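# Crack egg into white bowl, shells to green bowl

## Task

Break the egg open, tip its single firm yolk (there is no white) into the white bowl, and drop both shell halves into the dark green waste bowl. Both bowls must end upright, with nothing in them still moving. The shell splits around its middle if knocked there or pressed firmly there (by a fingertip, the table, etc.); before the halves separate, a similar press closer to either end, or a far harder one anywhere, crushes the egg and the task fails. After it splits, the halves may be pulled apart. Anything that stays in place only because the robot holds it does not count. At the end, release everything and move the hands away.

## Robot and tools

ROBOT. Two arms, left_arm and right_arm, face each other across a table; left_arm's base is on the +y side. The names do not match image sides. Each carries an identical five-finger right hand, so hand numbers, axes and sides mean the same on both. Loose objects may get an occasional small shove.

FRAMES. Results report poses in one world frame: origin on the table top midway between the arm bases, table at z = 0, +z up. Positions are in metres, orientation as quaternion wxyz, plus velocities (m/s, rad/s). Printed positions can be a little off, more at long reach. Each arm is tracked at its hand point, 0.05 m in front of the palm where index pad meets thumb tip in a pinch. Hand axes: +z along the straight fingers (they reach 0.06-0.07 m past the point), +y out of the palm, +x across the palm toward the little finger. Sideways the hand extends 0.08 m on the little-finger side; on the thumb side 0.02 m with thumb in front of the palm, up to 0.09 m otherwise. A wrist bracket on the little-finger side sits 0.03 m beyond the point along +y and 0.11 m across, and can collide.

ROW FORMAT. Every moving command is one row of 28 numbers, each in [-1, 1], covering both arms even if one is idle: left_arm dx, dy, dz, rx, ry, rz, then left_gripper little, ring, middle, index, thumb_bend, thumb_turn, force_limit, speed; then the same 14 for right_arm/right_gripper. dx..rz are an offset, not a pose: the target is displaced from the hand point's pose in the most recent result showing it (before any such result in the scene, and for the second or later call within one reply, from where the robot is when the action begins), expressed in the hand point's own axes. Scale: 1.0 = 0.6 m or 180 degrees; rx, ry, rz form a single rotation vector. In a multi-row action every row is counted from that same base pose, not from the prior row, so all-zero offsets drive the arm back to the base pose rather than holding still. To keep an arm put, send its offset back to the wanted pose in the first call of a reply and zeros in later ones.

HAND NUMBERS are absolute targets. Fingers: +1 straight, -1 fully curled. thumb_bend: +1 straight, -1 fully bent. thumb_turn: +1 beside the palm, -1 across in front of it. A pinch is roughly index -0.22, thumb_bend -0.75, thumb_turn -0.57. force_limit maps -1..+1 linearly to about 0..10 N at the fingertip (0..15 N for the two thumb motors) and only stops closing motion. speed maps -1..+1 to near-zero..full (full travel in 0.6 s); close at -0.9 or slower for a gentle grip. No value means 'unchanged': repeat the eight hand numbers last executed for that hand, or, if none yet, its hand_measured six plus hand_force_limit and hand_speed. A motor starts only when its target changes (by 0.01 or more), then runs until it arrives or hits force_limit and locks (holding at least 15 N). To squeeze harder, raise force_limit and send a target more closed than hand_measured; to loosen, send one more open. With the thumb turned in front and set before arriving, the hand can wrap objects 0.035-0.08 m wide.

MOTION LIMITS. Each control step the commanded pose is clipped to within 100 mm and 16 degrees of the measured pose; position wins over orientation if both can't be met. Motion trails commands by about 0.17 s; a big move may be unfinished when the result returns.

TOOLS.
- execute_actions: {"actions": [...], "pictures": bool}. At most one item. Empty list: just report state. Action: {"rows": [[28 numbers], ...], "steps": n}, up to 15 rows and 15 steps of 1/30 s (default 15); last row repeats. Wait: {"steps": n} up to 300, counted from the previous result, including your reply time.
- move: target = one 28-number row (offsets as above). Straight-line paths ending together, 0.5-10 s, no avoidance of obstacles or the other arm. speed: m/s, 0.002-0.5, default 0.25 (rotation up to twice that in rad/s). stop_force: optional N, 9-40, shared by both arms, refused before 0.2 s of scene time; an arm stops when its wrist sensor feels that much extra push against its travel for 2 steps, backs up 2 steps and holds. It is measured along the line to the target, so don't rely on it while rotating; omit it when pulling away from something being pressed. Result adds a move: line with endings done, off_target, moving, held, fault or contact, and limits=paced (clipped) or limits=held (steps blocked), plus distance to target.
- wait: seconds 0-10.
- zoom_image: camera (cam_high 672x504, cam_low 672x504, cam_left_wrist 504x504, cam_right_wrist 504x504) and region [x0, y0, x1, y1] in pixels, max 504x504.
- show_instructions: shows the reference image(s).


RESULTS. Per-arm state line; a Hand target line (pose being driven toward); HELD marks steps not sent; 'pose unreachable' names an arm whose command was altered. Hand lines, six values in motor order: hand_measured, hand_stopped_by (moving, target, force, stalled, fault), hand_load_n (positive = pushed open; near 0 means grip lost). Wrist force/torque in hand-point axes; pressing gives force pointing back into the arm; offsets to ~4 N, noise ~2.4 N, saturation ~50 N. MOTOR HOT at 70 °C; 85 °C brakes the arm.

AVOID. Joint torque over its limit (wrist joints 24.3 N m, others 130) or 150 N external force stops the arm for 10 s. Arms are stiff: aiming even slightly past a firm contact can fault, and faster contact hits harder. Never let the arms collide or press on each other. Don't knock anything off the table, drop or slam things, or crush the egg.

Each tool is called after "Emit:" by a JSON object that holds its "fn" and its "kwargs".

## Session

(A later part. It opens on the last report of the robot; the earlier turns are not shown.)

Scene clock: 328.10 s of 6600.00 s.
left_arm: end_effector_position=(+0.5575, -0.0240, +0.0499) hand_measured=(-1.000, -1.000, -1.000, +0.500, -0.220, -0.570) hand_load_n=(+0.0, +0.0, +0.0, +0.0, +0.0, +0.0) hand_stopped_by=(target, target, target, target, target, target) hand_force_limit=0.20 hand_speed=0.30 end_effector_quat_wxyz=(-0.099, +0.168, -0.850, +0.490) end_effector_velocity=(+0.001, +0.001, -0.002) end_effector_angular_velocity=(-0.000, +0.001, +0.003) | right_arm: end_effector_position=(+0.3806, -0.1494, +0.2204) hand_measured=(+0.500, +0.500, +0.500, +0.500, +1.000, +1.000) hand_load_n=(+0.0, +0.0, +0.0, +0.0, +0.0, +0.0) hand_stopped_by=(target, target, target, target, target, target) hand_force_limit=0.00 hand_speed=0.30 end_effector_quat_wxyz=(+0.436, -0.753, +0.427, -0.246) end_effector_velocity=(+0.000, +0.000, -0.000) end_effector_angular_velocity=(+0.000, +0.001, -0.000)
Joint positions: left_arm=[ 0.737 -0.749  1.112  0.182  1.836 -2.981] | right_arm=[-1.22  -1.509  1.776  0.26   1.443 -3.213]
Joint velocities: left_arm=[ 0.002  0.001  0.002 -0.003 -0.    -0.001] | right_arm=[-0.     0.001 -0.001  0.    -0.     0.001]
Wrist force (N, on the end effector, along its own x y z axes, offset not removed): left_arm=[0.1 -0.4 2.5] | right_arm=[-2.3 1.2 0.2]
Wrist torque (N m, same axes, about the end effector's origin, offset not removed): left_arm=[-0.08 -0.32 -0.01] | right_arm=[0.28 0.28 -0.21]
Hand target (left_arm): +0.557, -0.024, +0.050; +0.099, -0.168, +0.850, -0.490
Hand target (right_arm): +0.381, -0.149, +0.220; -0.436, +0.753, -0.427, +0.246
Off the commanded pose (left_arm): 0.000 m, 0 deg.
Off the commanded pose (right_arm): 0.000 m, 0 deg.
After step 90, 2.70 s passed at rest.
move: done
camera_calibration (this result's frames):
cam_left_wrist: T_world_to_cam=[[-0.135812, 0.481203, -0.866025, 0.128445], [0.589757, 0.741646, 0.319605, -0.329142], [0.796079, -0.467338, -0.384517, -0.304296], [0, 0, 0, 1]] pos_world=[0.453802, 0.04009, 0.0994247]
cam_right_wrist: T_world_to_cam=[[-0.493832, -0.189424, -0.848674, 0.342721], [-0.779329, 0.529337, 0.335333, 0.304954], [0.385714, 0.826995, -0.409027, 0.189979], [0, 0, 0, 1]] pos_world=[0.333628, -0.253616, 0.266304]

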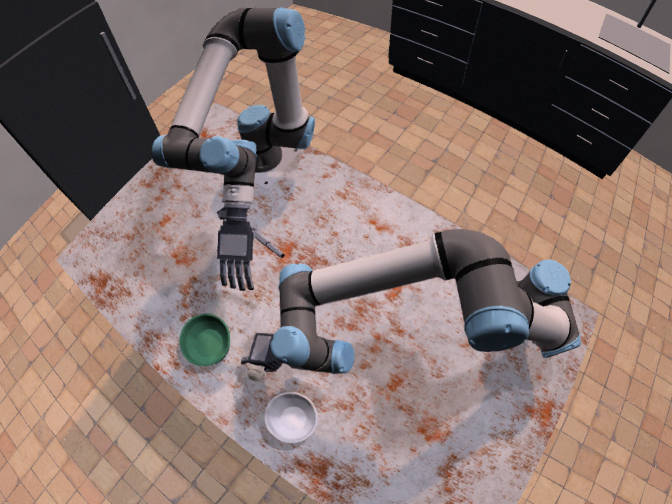

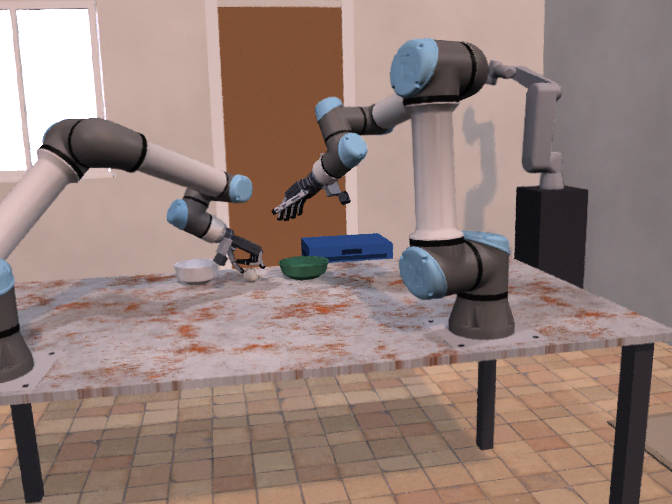

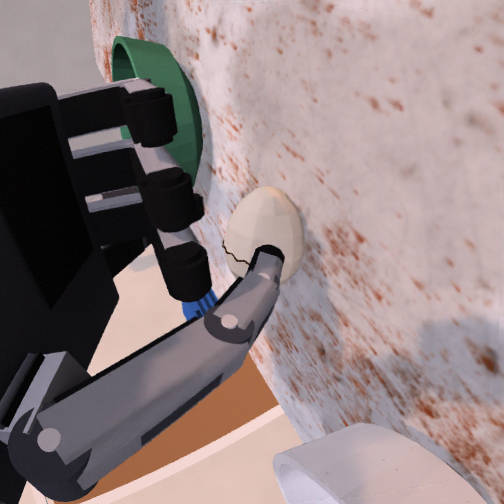

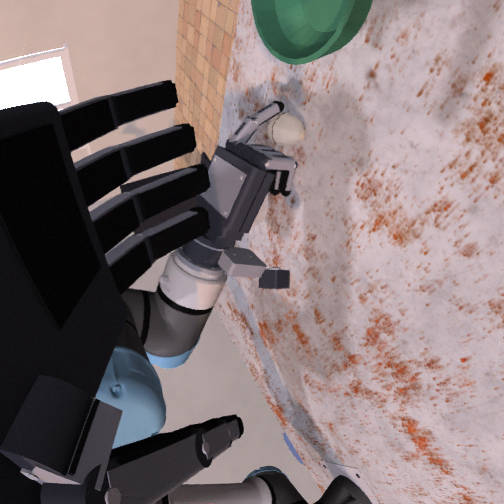

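Emit:
{"fn": "move", "kwargs": {"target": [0,0.0238,0.0138,0,0,0,-1,-1,-1,0.5,-0.22,-0.57,0.2,0.3,0,0,0,0,0,0,0.5,0.5,0.5,0.5,1,1,0.0,0.3], "speed": 0.02, "stop_force": 9}}

Emit:
{"fn": "zoom_image", "kwargs": {"camera": "cam_left_wrist", "region": [150, 100, 400, 350]}}

Emit:
{"fn": "zoom_image", "kwargs": {"camera": "cam_low", "region": [190, 230, 290, 300]}}

Scene clock: 382.33 s of 6600.00 s.
left_arm: end_effector_position=(+0.5575, -0.0240, +0.0335) hand_measured=(-1.000, -1.000, -1.000, +0.500, -0.220, -0.570) hand_load_n=(+0.0, +0.0, +0.0, +0.0, +0.0, +0.0) hand_stopped_by=(target, target, target, target, target, target) hand_force_limit=0.20 hand_speed=0.30 end_effector_quat_wxyz=(-0.099, +0.168, -0.850, +0.490) end_effector_velocity=(+0.001, -0.001, -0.001) end_effector_angular_velocity=(-0.004, -0.004, +0.000) | right_arm: end_effector_position=(+0.3806, -0.1494, +0.2204) hand_measured=(+0.500, +0.500, +0.500, +0.500, +1.000, +1.000) hand_load_n=(+0.0, +0.0, +0.0, +0.0, +0.0, +0.0) hand_stopped_by=(target, target, target, target, target, target) hand_force_limit=0.00 hand_speed=0.30 end_effector_quat_wxyz=(+0.436, -0.753, +0.427, -0.246) end_effector_velocity=(+0.000, +0.000, +0.001) end_effector_angular_velocity=(+0.001, -0.002, -0.000)
Joint positions: left_arm=[ 0.737 -0.733  1.127  0.151  1.836 -2.981] | right_arm=[-1.22  -1.509  1.776  0.26   1.443 -3.213]
Joint velocities: left_arm=[ 0.001  0.002  0.001 -0.008 -0.     0.001] | right_arm=[-0.    -0.001 -0.001 -0.     0.    -0.   ]
Wrist force (N, on the end effector, along its own x y z axes, offset not removed): left_arm=[0.4 -0.9 0.7] | right_arm=[-1.9 1.4 0.4]
Wrist torque (N m, same axes, about the end effector's origin, offset not removed): left_arm=[-0.04 -0.38 -0.13] | right_arm=[0.26 0.22 -0.19]
Hand target (left_arm): +0.558, -0.024, +0.033; +0.099, -0.168, +0.850, -0.490
Hand target (right_arm): +0.381, -0.149, +0.220; -0.436, +0.753, -0.427, +0.246
Off the commanded pose (left_arm): 0.000 m, 0 deg.
Off the commanded pose (right_arm): 0.000 m, 0 deg.
After step 90, 50.17 s passed at rest.
move: done
camera_calibration (this result's frames):
cam_left_wrist: T_world_to_cam=[[-0.135863, 0.481188, -0.866025, 0.114309], [0.589754, 0.741665, 0.319568, -0.323935], [0.796073, -0.467324, -0.384547, -0.310633], [0, 0, 0, 1]] pos_world=[0.453859, 0.0400804, 0.0830604]
cam_right_wrist: T_world_to_cam=[[-0.493832, -0.189424, -0.848674, 0.342721], [-0.779329, 0.529337, 0.335333, 0.304954], [0.385714, 0.826995, -0.409027, 0.18998], [0, 0, 0, 1]] pos_world=[0.333628, -0.253616, 0.266304]

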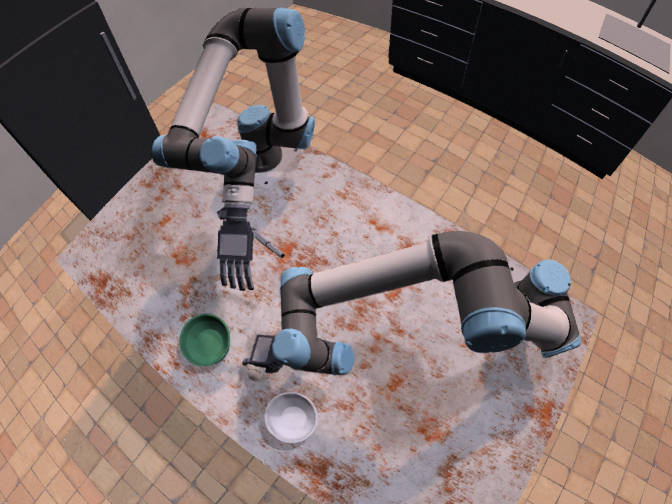

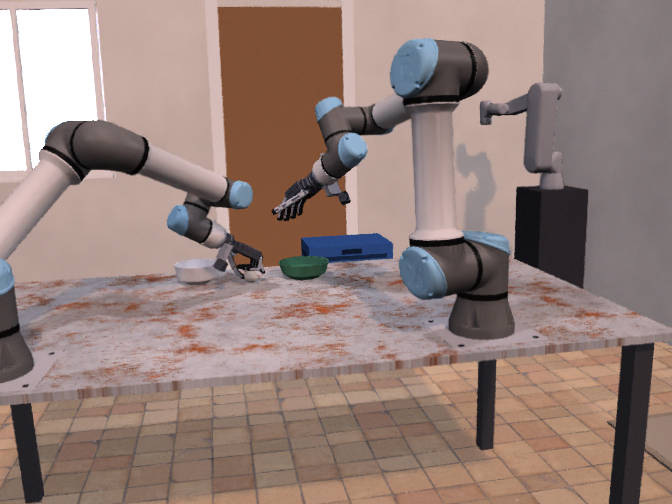

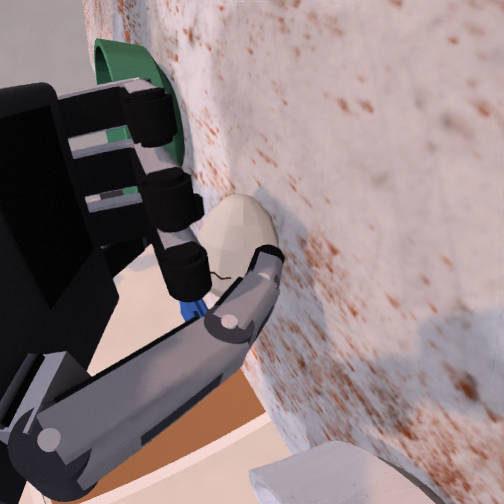

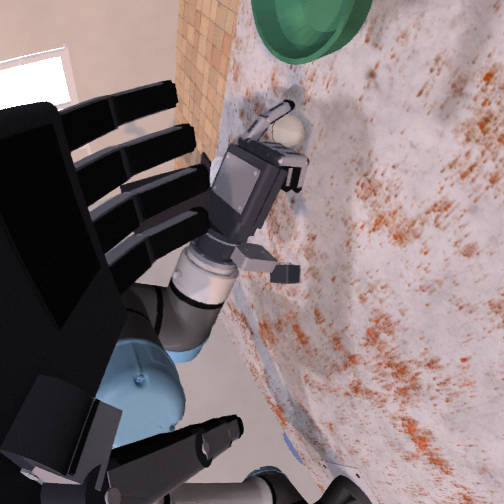

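Region (150, 100, 400, 350) of cam_left_wrist's 504x504 image, scaled by 2.016, with more detail than that image has.

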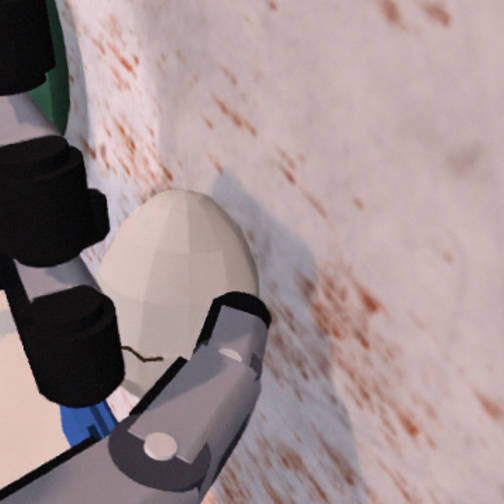

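Region (190, 230, 290, 300) of cam_low's 672x504 image, scaled by 5.040, with more detail than that image has; it fills the top 353 rows of this view, and the rest is white.

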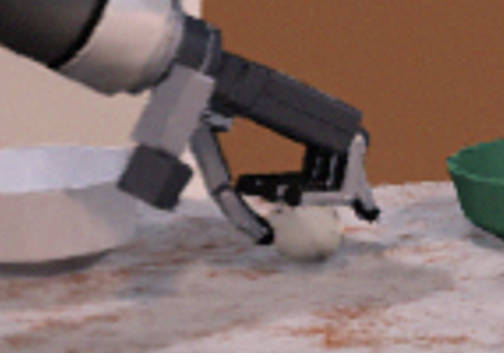

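Emit:
{"fn": "move", "kwargs": {"target": [0,0,0,0,0,0,-1,-1,-1,-0.1,-0.75,-0.57,0.2,-0.8,0,0,0,0,0,0,0.5,0.5,0.5,0.5,1,1,0.0,0.3], "speed": 0.02}}

Emit:
{"fn": "zoom_image", "kwargs": {"camera": "cam_left_wrist", "region": [150, 100, 400, 350]}}

Emit:
{"fn": "zoom_image", "kwargs": {"camera": "cam_low", "region": [190, 230, 290, 300]}}

Scene clock: 388.43 s of 6600.00 s.
left_arm: end_effector_position=(+0.5575, -0.0240, +0.0335) hand_measured=(-1.000, -1.000, -1.000, +0.238, -0.430, -0.570) hand_load_n=(+0.0, +0.0, +0.0, +12.0, +9.0, -1.0) hand_stopped_by=(target, target, target, force, force, target) hand_force_limit=0.20 hand_speed=-0.80 end_effector_quat_wxyz=(-0.099, +0.168, -0.850, +0.490) end_effector_velocity=(+0.001, +0.002, -0.000) end_effector_angular_velocity=(+0.001, +0.001, +0.002) | right_arm: end_effector_position=(+0.3806, -0.1494, +0.2204) hand_measured=(+0.500, +0.500, +0.500, +0.500, +1.000, +1.000) hand_load_n=(+0.0, +0.0, +0.0, +0.0, +0.0, +0.0) hand_stopped_by=(target, target, target, target, target, target) hand_force_limit=0.00 hand_speed=0.30 end_effector_quat_wxyz=(+0.436, -0.753, +0.427, -0.246) end_effector_velocity=(-0.000, -0.000, +0.000) end_effector_angular_velocity=(-0.001, +0.001, -0.000)
Joint positions: left_arm=[ 0.737 -0.733  1.127  0.151  1.836 -2.981] | right_arm=[-1.22  -1.509  1.776  0.26   1.443 -3.213]
Joint velocities: left_arm=[ 0.002  0.     0.     0.001  0.    -0.   ] | right_arm=[-0.    -0.    -0.     0.002  0.    -0.   ]
Wrist force (N, on the end effector, along its own x y z axes, offset not removed): left_arm=[-0.4 1.8 0.3] | right_arm=[-1.6 1.1 1.1]
Wrist torque (N m, same axes, about the end effector's origin, offset not removed): left_arm=[0.19 -0.17 -0.02] | right_arm=[0.18 0.14 -0.10]
Hand target (left_arm): +0.558, -0.024, +0.034; +0.099, -0.168, +0.850, -0.490
Hand target (right_arm): +0.381, -0.149, +0.220; -0.436, +0.753, -0.427, +0.246
Off the commanded pose (left_arm): 0.000 m, 0 deg.
Off the commanded pose (right_arm): 0.000 m, 0 deg.
After step 90, 1.80 s passed at rest.
move: done
camera_calibration (this result's frames):
cam_left_wrist: T_world_to_cam=[[-0.135871, 0.481199, -0.866018, 0.114309], [0.589757, 0.74166, 0.319572, -0.323937], [0.796069, -0.467319, -0.384561, -0.310628], [0, 0, 0, 1]] pos_world=[0.453857, 0.0400832, 0.0830598]
cam_right_wrist: T_world_to_cam=[[-0.493832, -0.189424, -0.848674, 0.342721], [-0.779329, 0.529337, 0.335333, 0.304954], [0.385714, 0.826995, -0.409027, 0.189979], [0, 0, 0, 1]] pos_world=[0.333628, -0.253616, 0.266304]

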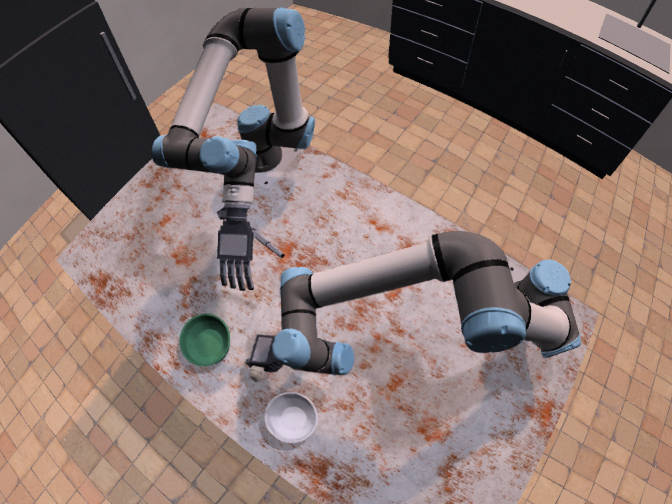

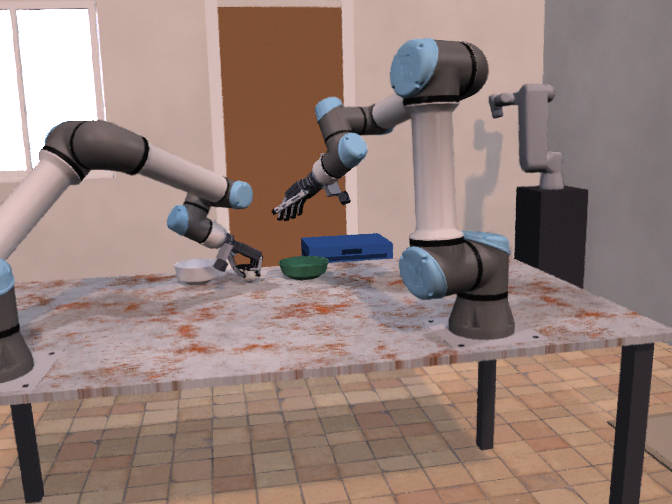

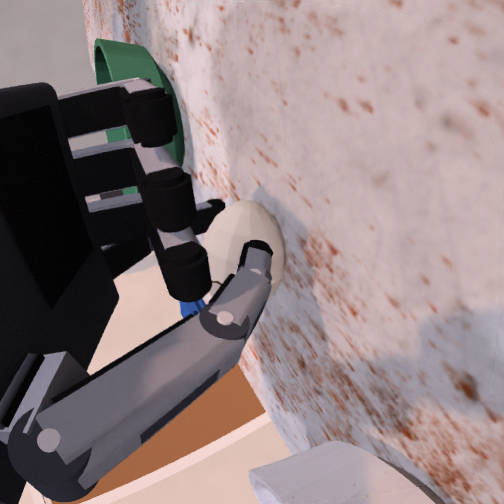

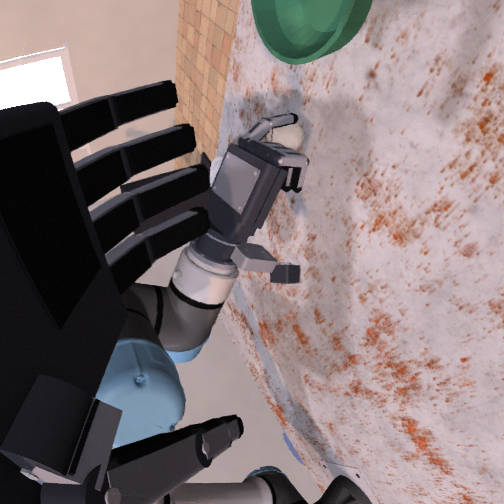

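Region (150, 100, 400, 350) of cam_left_wrist's 504x504 image, scaled by 2.016, with more detail than that image has.

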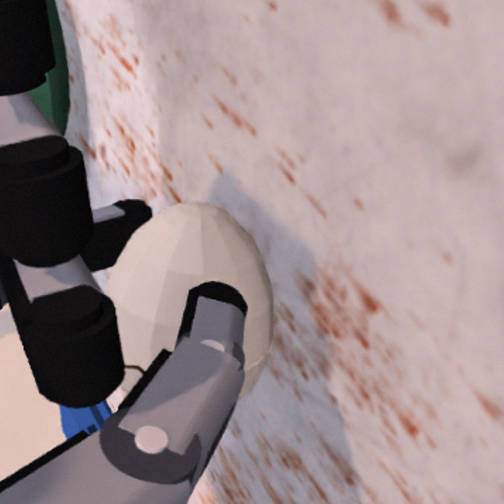

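Region (190, 230, 290, 300) of cam_low's 672x504 image, scaled by 5.040, with more detail than that image has; it fills the top 353 rows of this view, and the rest is white.

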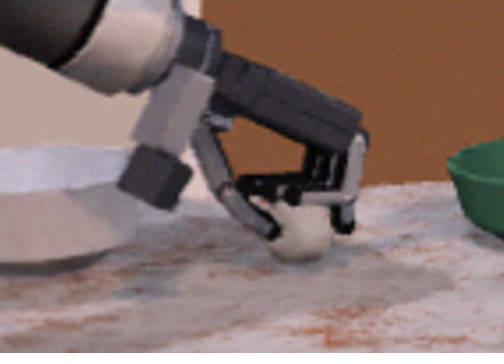

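Emit:
{"fn": "move", "kwargs": {"target": [0,-0.0866,-0.05,0,0,0,-1,-1,-1,-0.1,-0.75,-0.57,0.2,-0.8,0,0,0,0,0,0,0.5,0.5,0.5,0.5,1,1,0.0,0.3], "speed": 0.05}}

Emit:
{"fn": "zoom_image", "kwargs": {"camera": "cam_low", "region": [190, 200, 310, 290]}}

Emit:
{"fn": "zoom_image", "kwargs": {"camera": "cam_high", "region": [210, 320, 330, 420]}}

Scene clock: 397.27 s of 6600.00 s.
left_arm: end_effector_position=(+0.5574, -0.0241, +0.0935) hand_measured=(-1.000, -1.000, -1.000, +0.238, -0.430, -0.570) hand_load_n=(+0.0, +0.0, +0.0, +12.0, +9.0, -1.0) hand_stopped_by=(target, target, target, force, force, target) hand_force_limit=0.20 hand_speed=-0.80 end_effector_quat_wxyz=(-0.099, +0.168, -0.850, +0.490) end_effector_velocity=(+0.000, -0.001, +0.002) end_effector_angular_velocity=(-0.002, -0.001, -0.000) | right_arm: end_effector_position=(+0.3806, -0.1494, +0.2204) hand_measured=(+0.500, +0.500, +0.500, +0.500, +1.000, +1.000) hand_load_n=(+0.0, +0.0, +0.0, +0.0, +0.0, +0.0) hand_stopped_by=(target, target, target, target, target, target) hand_force_limit=0.00 hand_speed=0.30 end_effector_quat_wxyz=(+0.436, -0.753, +0.427, -0.246) end_effector_velocity=(-0.001, -0.000, -0.001) end_effector_angular_velocity=(-0.001, +0.003, +0.000)
Joint positions: left_arm=[ 0.737 -0.785  1.061  0.269  1.836 -2.981] | right_arm=[-1.22  -1.509  1.776  0.26   1.443 -3.213]
Joint velocities: left_arm=[-0.    -0.001 -0.003  0.001 -0.    -0.   ] | right_arm=[ 0.     0.001  0.001  0.001 -0.    -0.   ]
Wrist force (N, on the end effector, along its own x y z axes, offset not removed): left_arm=[0.2 1.3 2.4] | right_arm=[-2.5 0.6 0.7]
Wrist torque (N m, same axes, about the end effector's origin, offset not removed): left_arm=[0.01 -0.40 -0.09] | right_arm=[0.06 0.28 -0.28]
Hand target (left_arm): +0.557, -0.024, +0.094; +0.099, -0.168, +0.850, -0.490
Hand target (right_arm): +0.381, -0.149, +0.220; -0.436, +0.753, -0.427, +0.246
Off the commanded pose (left_arm): 0.000 m, 0 deg.
Off the commanded pose (right_arm): 0.000 m, 0 deg.
After step 90, 4.27 s passed at rest.
move: done
camera_calibration (this result's frames):
cam_left_wrist: T_world_to_cam=[[-0.135895, 0.481194, -0.866017, 0.166215], [0.589742, 0.741676, 0.319563, -0.34292], [0.796076, -0.4673, -0.38457, -0.287484], [0, 0, 0, 1]] pos_world=[0.453681, 0.0400126, 0.142972]
cam_right_wrist: T_world_to_cam=[[-0.493832, -0.189424, -0.848674, 0.342721], [-0.779329, 0.529337, 0.335333, 0.304954], [0.385714, 0.826995, -0.409027, 0.18998], [0, 0, 0, 1]] pos_world=[0.333628, -0.253616, 0.266304]

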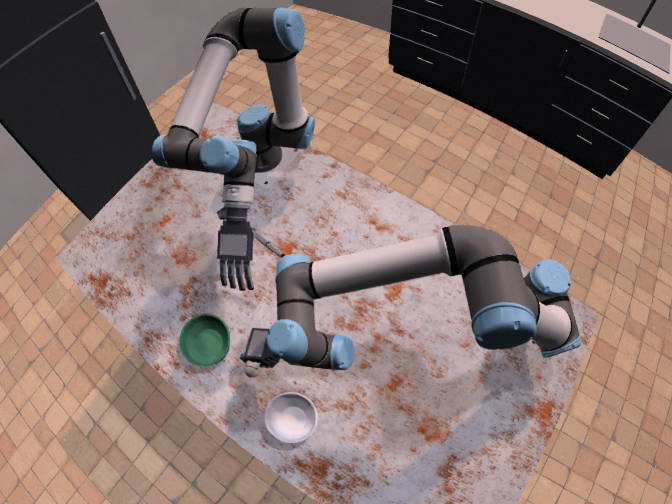

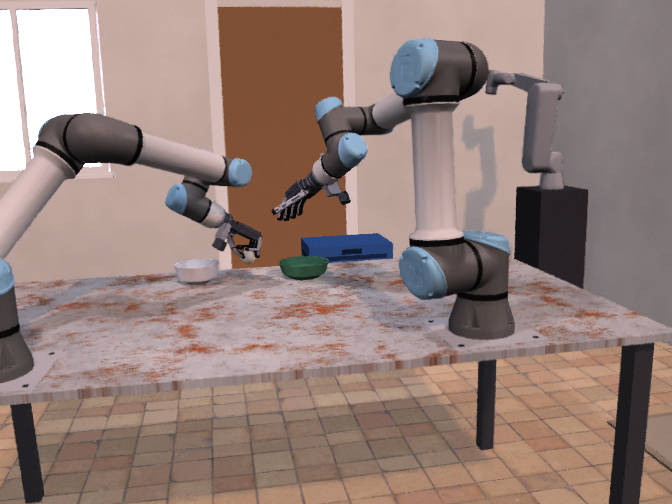

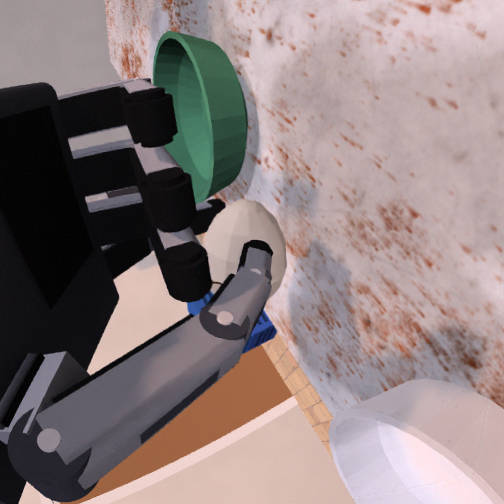

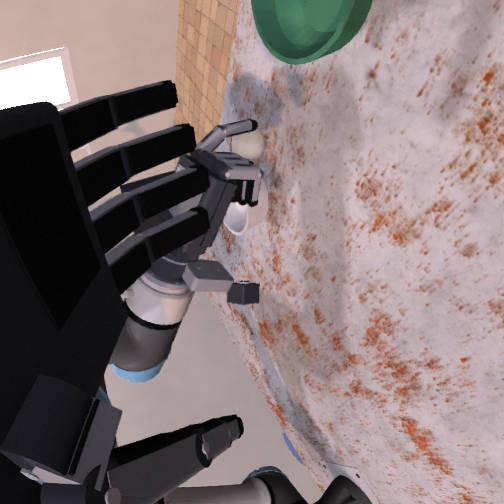

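Region (190, 200, 310, 290) of cam_low's 672x504 image, scaled by 4.200, with more detail than that image has; it fills the top 378 rows of this view, and the rest is white.

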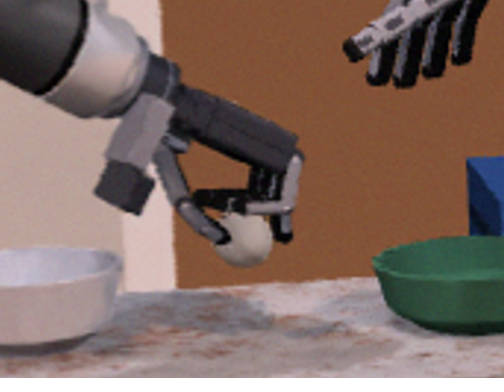

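Region (210, 320, 330, 420) of cam_high's 672x504 image, scaled by 4.200, with more detail than that image has.

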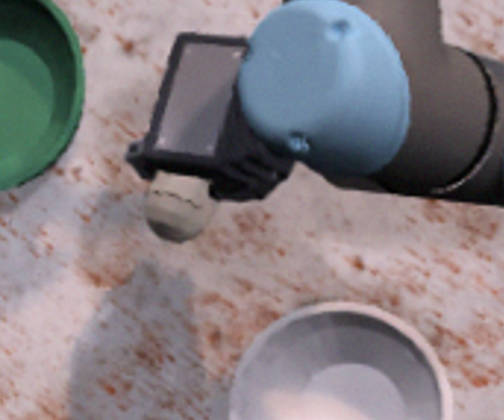

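Emit:
{"fn": "move", "kwargs": {"target": [0.233,0.169,-0.6477,0,0.1083,0.0625,-1,-1,-1,-0.1,-0.75,-0.57,0.2,-0.8,0,0,0,0,0,0,0.5,0.5,0.5,0.5,1,1,0.0,0.3], "speed": 0.15}}

Scene clock: 421.60 s of 6600.00 s.
left_arm: end_effector_position=(+0.2797, +0.2797, +0.2000) hand_measured=(-1.000, -1.000, -1.000, +0.238, -0.430, -0.570) hand_load_n=(+0.0, +0.0, +0.0, +12.0, +9.0, -1.0) hand_stopped_by=(target, target, target, force, force, target) hand_force_limit=0.20 hand_speed=-0.80 end_effector_quat_wxyz=(-0.001, -0.000, -0.866, +0.499) end_effector_velocity=(-0.001, +0.002, +0.000) end_effector_angular_velocity=(+0.000, -0.001, -0.001) | right_arm: end_effector_position=(+0.3806, -0.1494, +0.2204) hand_measured=(+0.500, +0.500, +0.500, +0.500, +1.000, +1.000) hand_load_n=(+0.0, +0.0, +0.0, +0.0, +0.0, +0.0) hand_stopped_by=(target, target, target, target, target, target) hand_force_limit=0.00 hand_speed=0.30 end_effector_quat_wxyz=(+0.436, -0.753, +0.427, -0.246) end_effector_velocity=(-0.000, -0.000, +0.000) end_effector_angular_velocity=(+0.000, +0.000, -0.000)
Joint positions: left_arm=[ 0.946 -1.632  1.988  0.4    2.322 -2.567] | right_arm=[-1.22  -1.509  1.776  0.26   1.443 -3.213]
Joint velocities: left_arm=[ 0.004 -0.002  0.002  0.004  0.003  0.005] | right_arm=[-0.    -0.001  0.     0.001 -0.     0.   ]
Wrist force (N, on the end effector, along its own x y z axes, offset not removed): left_arm=[0.1 1.2 0.2] | right_arm=[-1.1 1.4 -0.7]
Wrist torque (N m, same axes, about the end effector's origin, offset not removed): left_arm=[0.07 -0.17 0.01] | right_arm=[0.43 0.09 -0.14]
Hand target (left_arm): +0.280, +0.280, +0.200; +0.001, +0.001, +0.866, -0.499
Hand target (right_arm): +0.381, -0.149, +0.220; -0.436, +0.753, -0.427, +0.246
Off the commanded pose (left_arm): 0.000 m, 0 deg.
Off the commanded pose (right_arm): 0.000 m, 0 deg.
After step 90, 18.03 s passed at rest.
move: done
camera_calibration (this result's frames):
cam_left_wrist: T_world_to_cam=[[0.0581748, 0.497279, -0.865638, 0.0156662], [0.828749, 0.459384, 0.319596, -0.426435], [0.556589, -0.735989, -0.385395, 0.258773], [0, 0, 0, 1]] pos_world=[0.208466, 0.378561, 0.249578]
cam_right_wrist: T_world_to_cam=[[-0.493832, -0.189424, -0.848674, 0.342721], [-0.779329, 0.529337, 0.335333, 0.304954], [0.385714, 0.826995, -0.409027, 0.18998], [0, 0, 0, 1]] pos_world=[0.333628, -0.253616, 0.266304]

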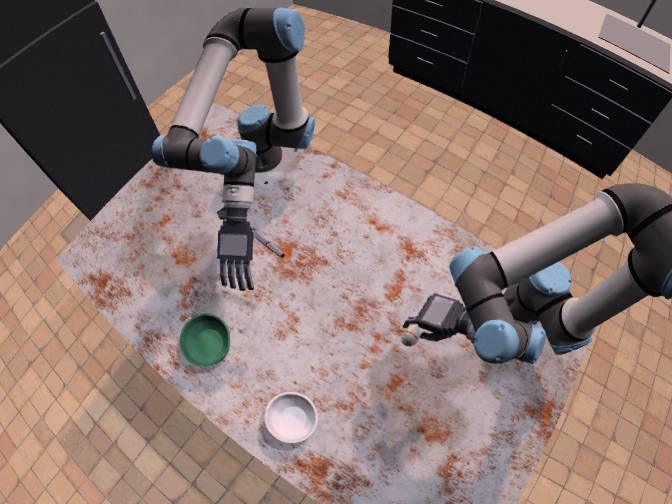

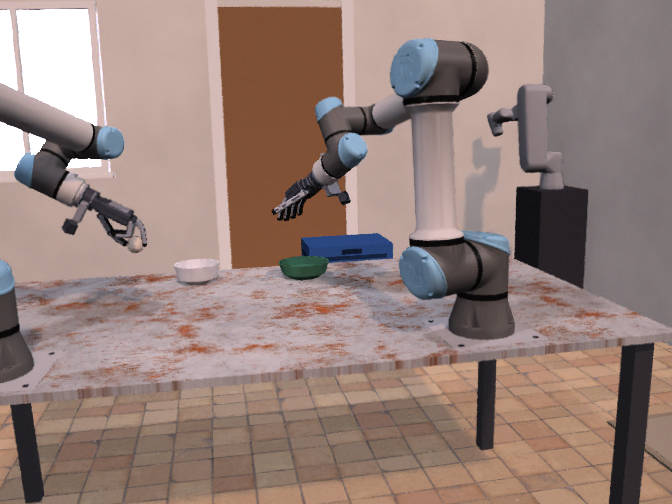

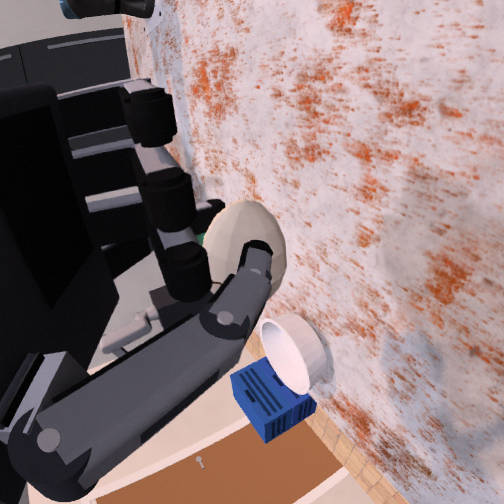

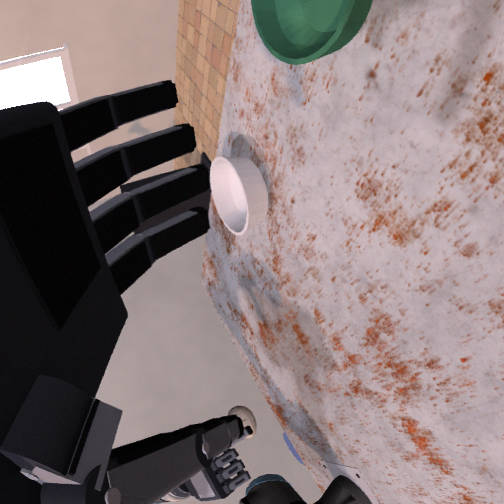

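Emit:
{"fn": "move", "kwargs": {"target": [0,0,0,0,0,0,-1,-1,-1,-0.1,-0.75,-0.57,0.2,-0.8,-0.1875,-0.0843,0.4805,0,0,0,-1,-1,-1,0.5,0.2,-0.57,0.0,0.3], "speed": 0.2}}

Emit:
{"fn": "zoom_image", "kwargs": {"camera": "cam_high", "region": [210, 330, 370, 470]}}

Scene clock: 470.17 s of 6600.00 s.
left_arm: end_effector_position=(+0.2797, +0.2797, +0.2000) hand_measured=(-1.000, -1.000, -1.000, +0.238, -0.430, -0.570) hand_load_n=(+0.0, +0.0, +0.0, +12.0, +9.0, -1.0) hand_stopped_by=(target, target, target, force, force, target) hand_force_limit=0.20 hand_speed=-0.80 end_effector_quat_wxyz=(-0.001, -0.000, -0.866, +0.499) end_effector_velocity=(-0.000, -0.000, -0.000) end_effector_angular_velocity=(-0.000, +0.000, -0.001) | right_arm: end_effector_position=(+0.5583, +0.0890, +0.1213) hand_measured=(-1.000, -1.000, -1.000, +0.500, +0.200, -0.570) hand_load_n=(+0.0, +0.0, +0.0, +0.0, +0.0, +0.0) hand_stopped_by=(target, target, target, target, target, target) hand_force_limit=0.00 hand_speed=0.30 end_effector_quat_wxyz=(+0.437, -0.753, +0.427, -0.246) end_effector_velocity=(+0.001, +0.001, +0.000) end_effector_angular_velocity=(-0.001, +0.001, -0.000)
Joint positions: left_arm=[ 0.946 -1.632  1.988  0.4    2.322 -2.567] | right_arm=[-0.983 -0.712  0.856  0.38   1.649 -3.094]
Joint velocities: left_arm=[-0.001 -0.     0.    -0.     0.    -0.   ] | right_arm=[ 0.     0.006 -0.013  0.008  0.001 -0.   ]
Wrist force (N, on the end effector, along its own x y z axes, offset not removed): left_arm=[-0.2 1.2 1.5] | right_arm=[-3.4 1.3 1.0]
Wrist torque (N m, same axes, about the end effector's origin, offset not removed): left_arm=[0.09 -0.17 -0.07] | right_arm=[0.25 0.37 -0.30]
Hand target (left_arm): +0.280, +0.280, +0.200; +0.001, +0.000, +0.866, -0.499
Hand target (right_arm): +0.558, +0.089, +0.121; -0.436, +0.753, -0.427, +0.246
Off the commanded pose (left_arm): 0.000 m, 0 deg.
Off the commanded pose (right_arm): 0.000 m, 0 deg.
After step 90, 43.43 s passed at rest.
move: done
camera_calibration (this result's frames):
cam_left_wrist: T_world_to_cam=[[0.0581748, 0.497279, -0.865638, 0.0156662], [0.828749, 0.459384, 0.319596, -0.426435], [0.556589, -0.735989, -0.385395, 0.258773], [0, 0, 0, 1]] pos_world=[0.208466, 0.378561, 0.249578]
cam_right_wrist: T_world_to_cam=[[-0.493582, -0.189306, -0.848846, 0.391414], [-0.779439, 0.529268, 0.335188, 0.350605], [0.385814, 0.827067, -0.408789, -0.116391], [0, 0, 0, 1]] pos_world=[0.511375, -0.0152035, 0.167152]

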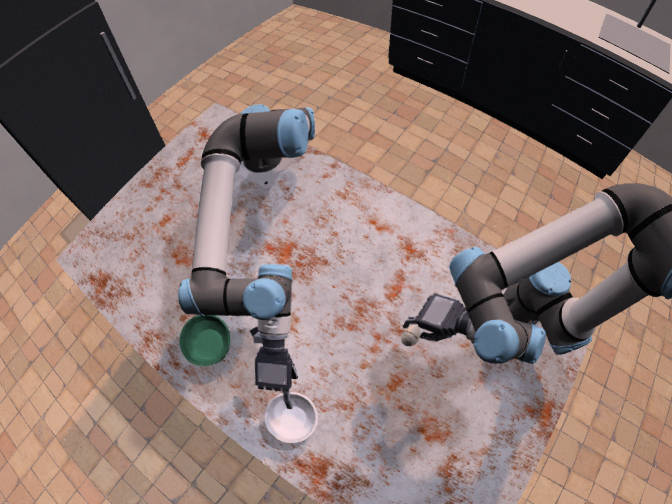

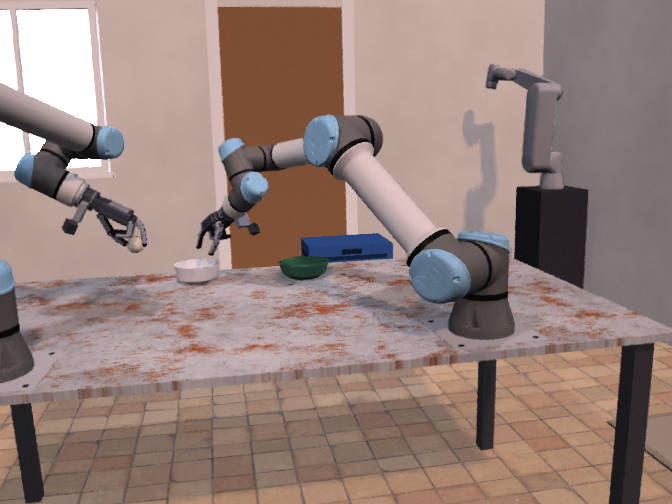

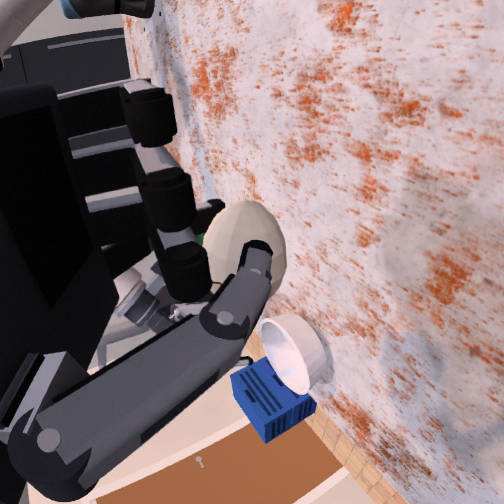

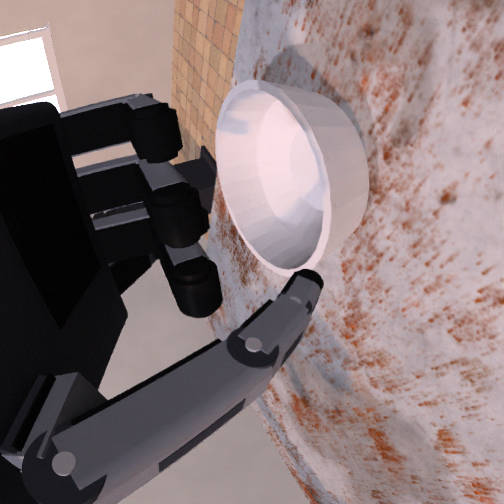

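Region (210, 330, 370, 470) of cam_high's 672x504 image, scaled by 3.150, with more detail than that image has; it fills the top 441 rows of this view, and the rest is white.

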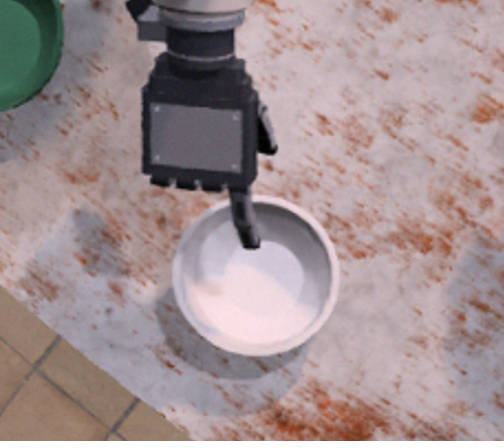

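Emit:
{"fn": "move", "kwargs": {"target": [0,0,0,0,0,0,-1,-1,-1,-0.1,-0.75,-0.57,0.2,-0.8,-0.0117,0.052,0.030,0,0,0,-1,-1,-1,0.5,0.2,-0.57,0.0,0.3], "speed": 0.05}}

Emit:
{"fn": "zoom_image", "kwargs": {"camera": "cam_low", "region": [140, 200, 280, 300]}}

Emit:
{"fn": "zoom_image", "kwargs": {"camera": "cam_high", "region": [240, 350, 340, 450]}}

Scene clock: 489.97 s of 6600.00 s.
left_arm: end_effector_position=(+0.2797, +0.2797, +0.2000) hand_measured=(-1.000, -1.000, -1.000, +0.238, -0.430, -0.570) hand_load_n=(+0.0, +0.0, +0.0, +12.0, +9.0, -1.0) hand_stopped_by=(target, target, target, force, force, target) hand_force_limit=0.20 hand_speed=-0.80 end_effector_quat_wxyz=(-0.001, -0.000, -0.866, +0.499) end_effector_velocity=(+0.000, +0.000, +0.000) end_effector_angular_velocity=(-0.000, -0.001, +0.000) | right_arm: end_effector_position=(+0.5547, +0.0951, +0.0854) hand_measured=(-1.000, -1.000, -1.000, +0.500, +0.200, -0.570) hand_load_n=(+0.0, +0.0, +0.0, +0.0, +0.0, +0.0) hand_stopped_by=(target, target, target, target, target, target) hand_force_limit=0.00 hand_speed=0.30 end_effector_quat_wxyz=(+0.437, -0.753, +0.427, -0.246) end_effector_velocity=(+0.000, +0.001, -0.001) end_effector_angular_velocity=(+0.001, -0.002, +0.001)
Joint positions: left_arm=[ 0.946 -1.632  1.988  0.4    2.322 -2.567] | right_arm=[-0.972 -0.686  0.901  0.309  1.658 -3.089]
Joint velocities: left_arm=[ 0.001  0.    -0.001 -0.     0.     0.001] | right_arm=[ 0.     0.001  0.001 -0.004  0.    -0.001]
Wrist force (N, on the end effector, along its own x y z axes, offset not removed): left_arm=[-0.5 -1.4 0.6] | right_arm=[-2.5 0.9 0.4]
Wrist torque (N m, same axes, about the end effector's origin, offset not removed): left_arm=[-0.32 -0.01 -0.25] | right_arm=[0.25 0.30 -0.24]
Hand target (left_arm): +0.280, +0.280, +0.200; +0.001, +0.000, +0.866, -0.499
Hand target (right_arm): +0.555, +0.095, +0.085; -0.437, +0.753, -0.427, +0.246
Off the commanded pose (left_arm): 0.000 m, 0 deg.
Off the commanded pose (right_arm): 0.000 m, 0 deg.
After step 90, 15.70 s passed at rest.
move: done
camera_calibration (this result's frames):
cam_left_wrist: T_world_to_cam=[[0.0581752, 0.497279, -0.865638, 0.0156662], [0.828748, 0.459385, 0.319596, -0.426435], [0.556589, -0.735989, -0.385394, 0.258773], [0, 0, 0, 1]] pos_world=[0.208466, 0.378561, 0.249578]
cam_right_wrist: T_world_to_cam=[[-0.493583, -0.189309, -0.848845, 0.360336], [-0.779437, 0.529271, 0.335186, 0.356635], [0.385815, 0.827064, -0.408794, -0.134716], [0, 0, 0, 1]] pos_world=[0.507806, -0.00912318, 0.131259]

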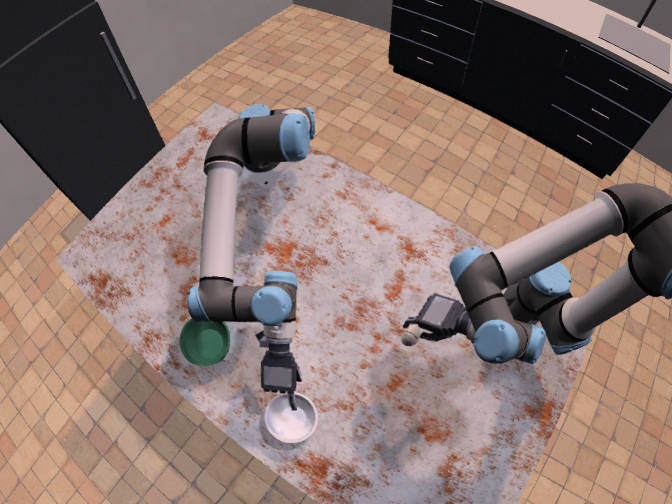

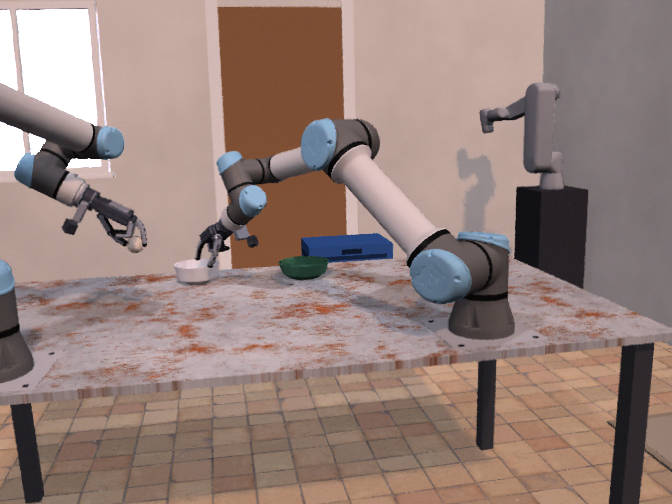

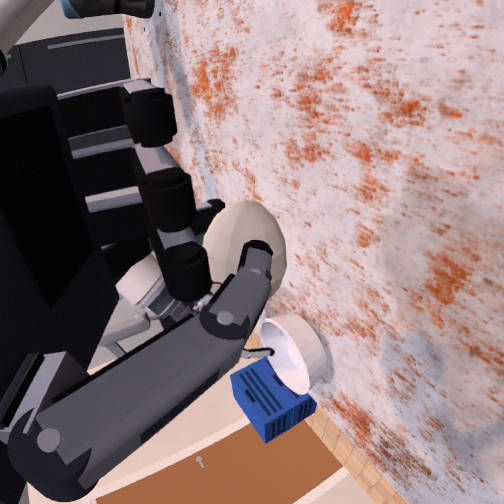

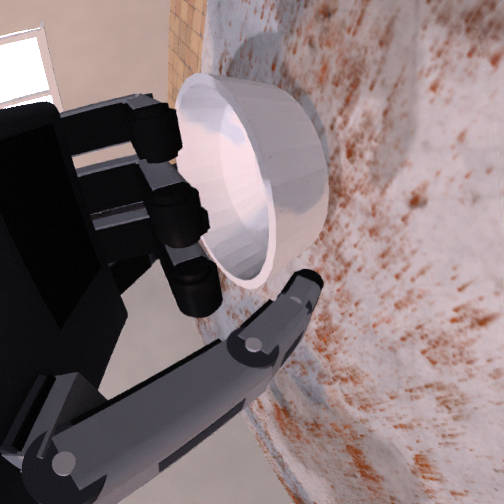

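Region (140, 200, 280, 300) of cam_low's 672x504 image, scaled by 3.600, with more detail than that image has; it fills the top 360 rows of this view, and the rest is white.

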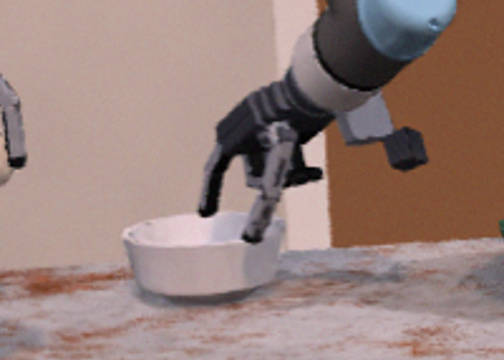

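Region (240, 350, 340, 450) of cam_high's 672x504 image, scaled by 5.040, with more detail than that image has.

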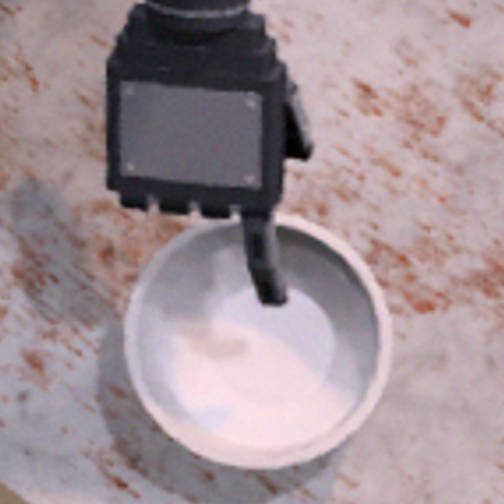

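Emit:
{"fn": "zoom_image", "kwargs": {"camera": "cam_right_wrist", "region": [150, 60, 350, 310]}}

Region (150, 60, 350, 310) of cam_right_wrist's 504x504 image, scaled by 2.016, with more detail than that image has; it fills the left 403 columns of this view, and the rest is white.

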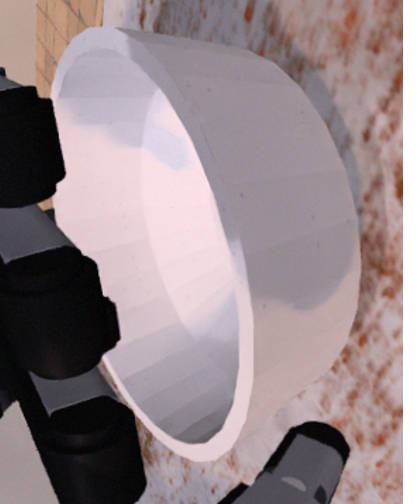

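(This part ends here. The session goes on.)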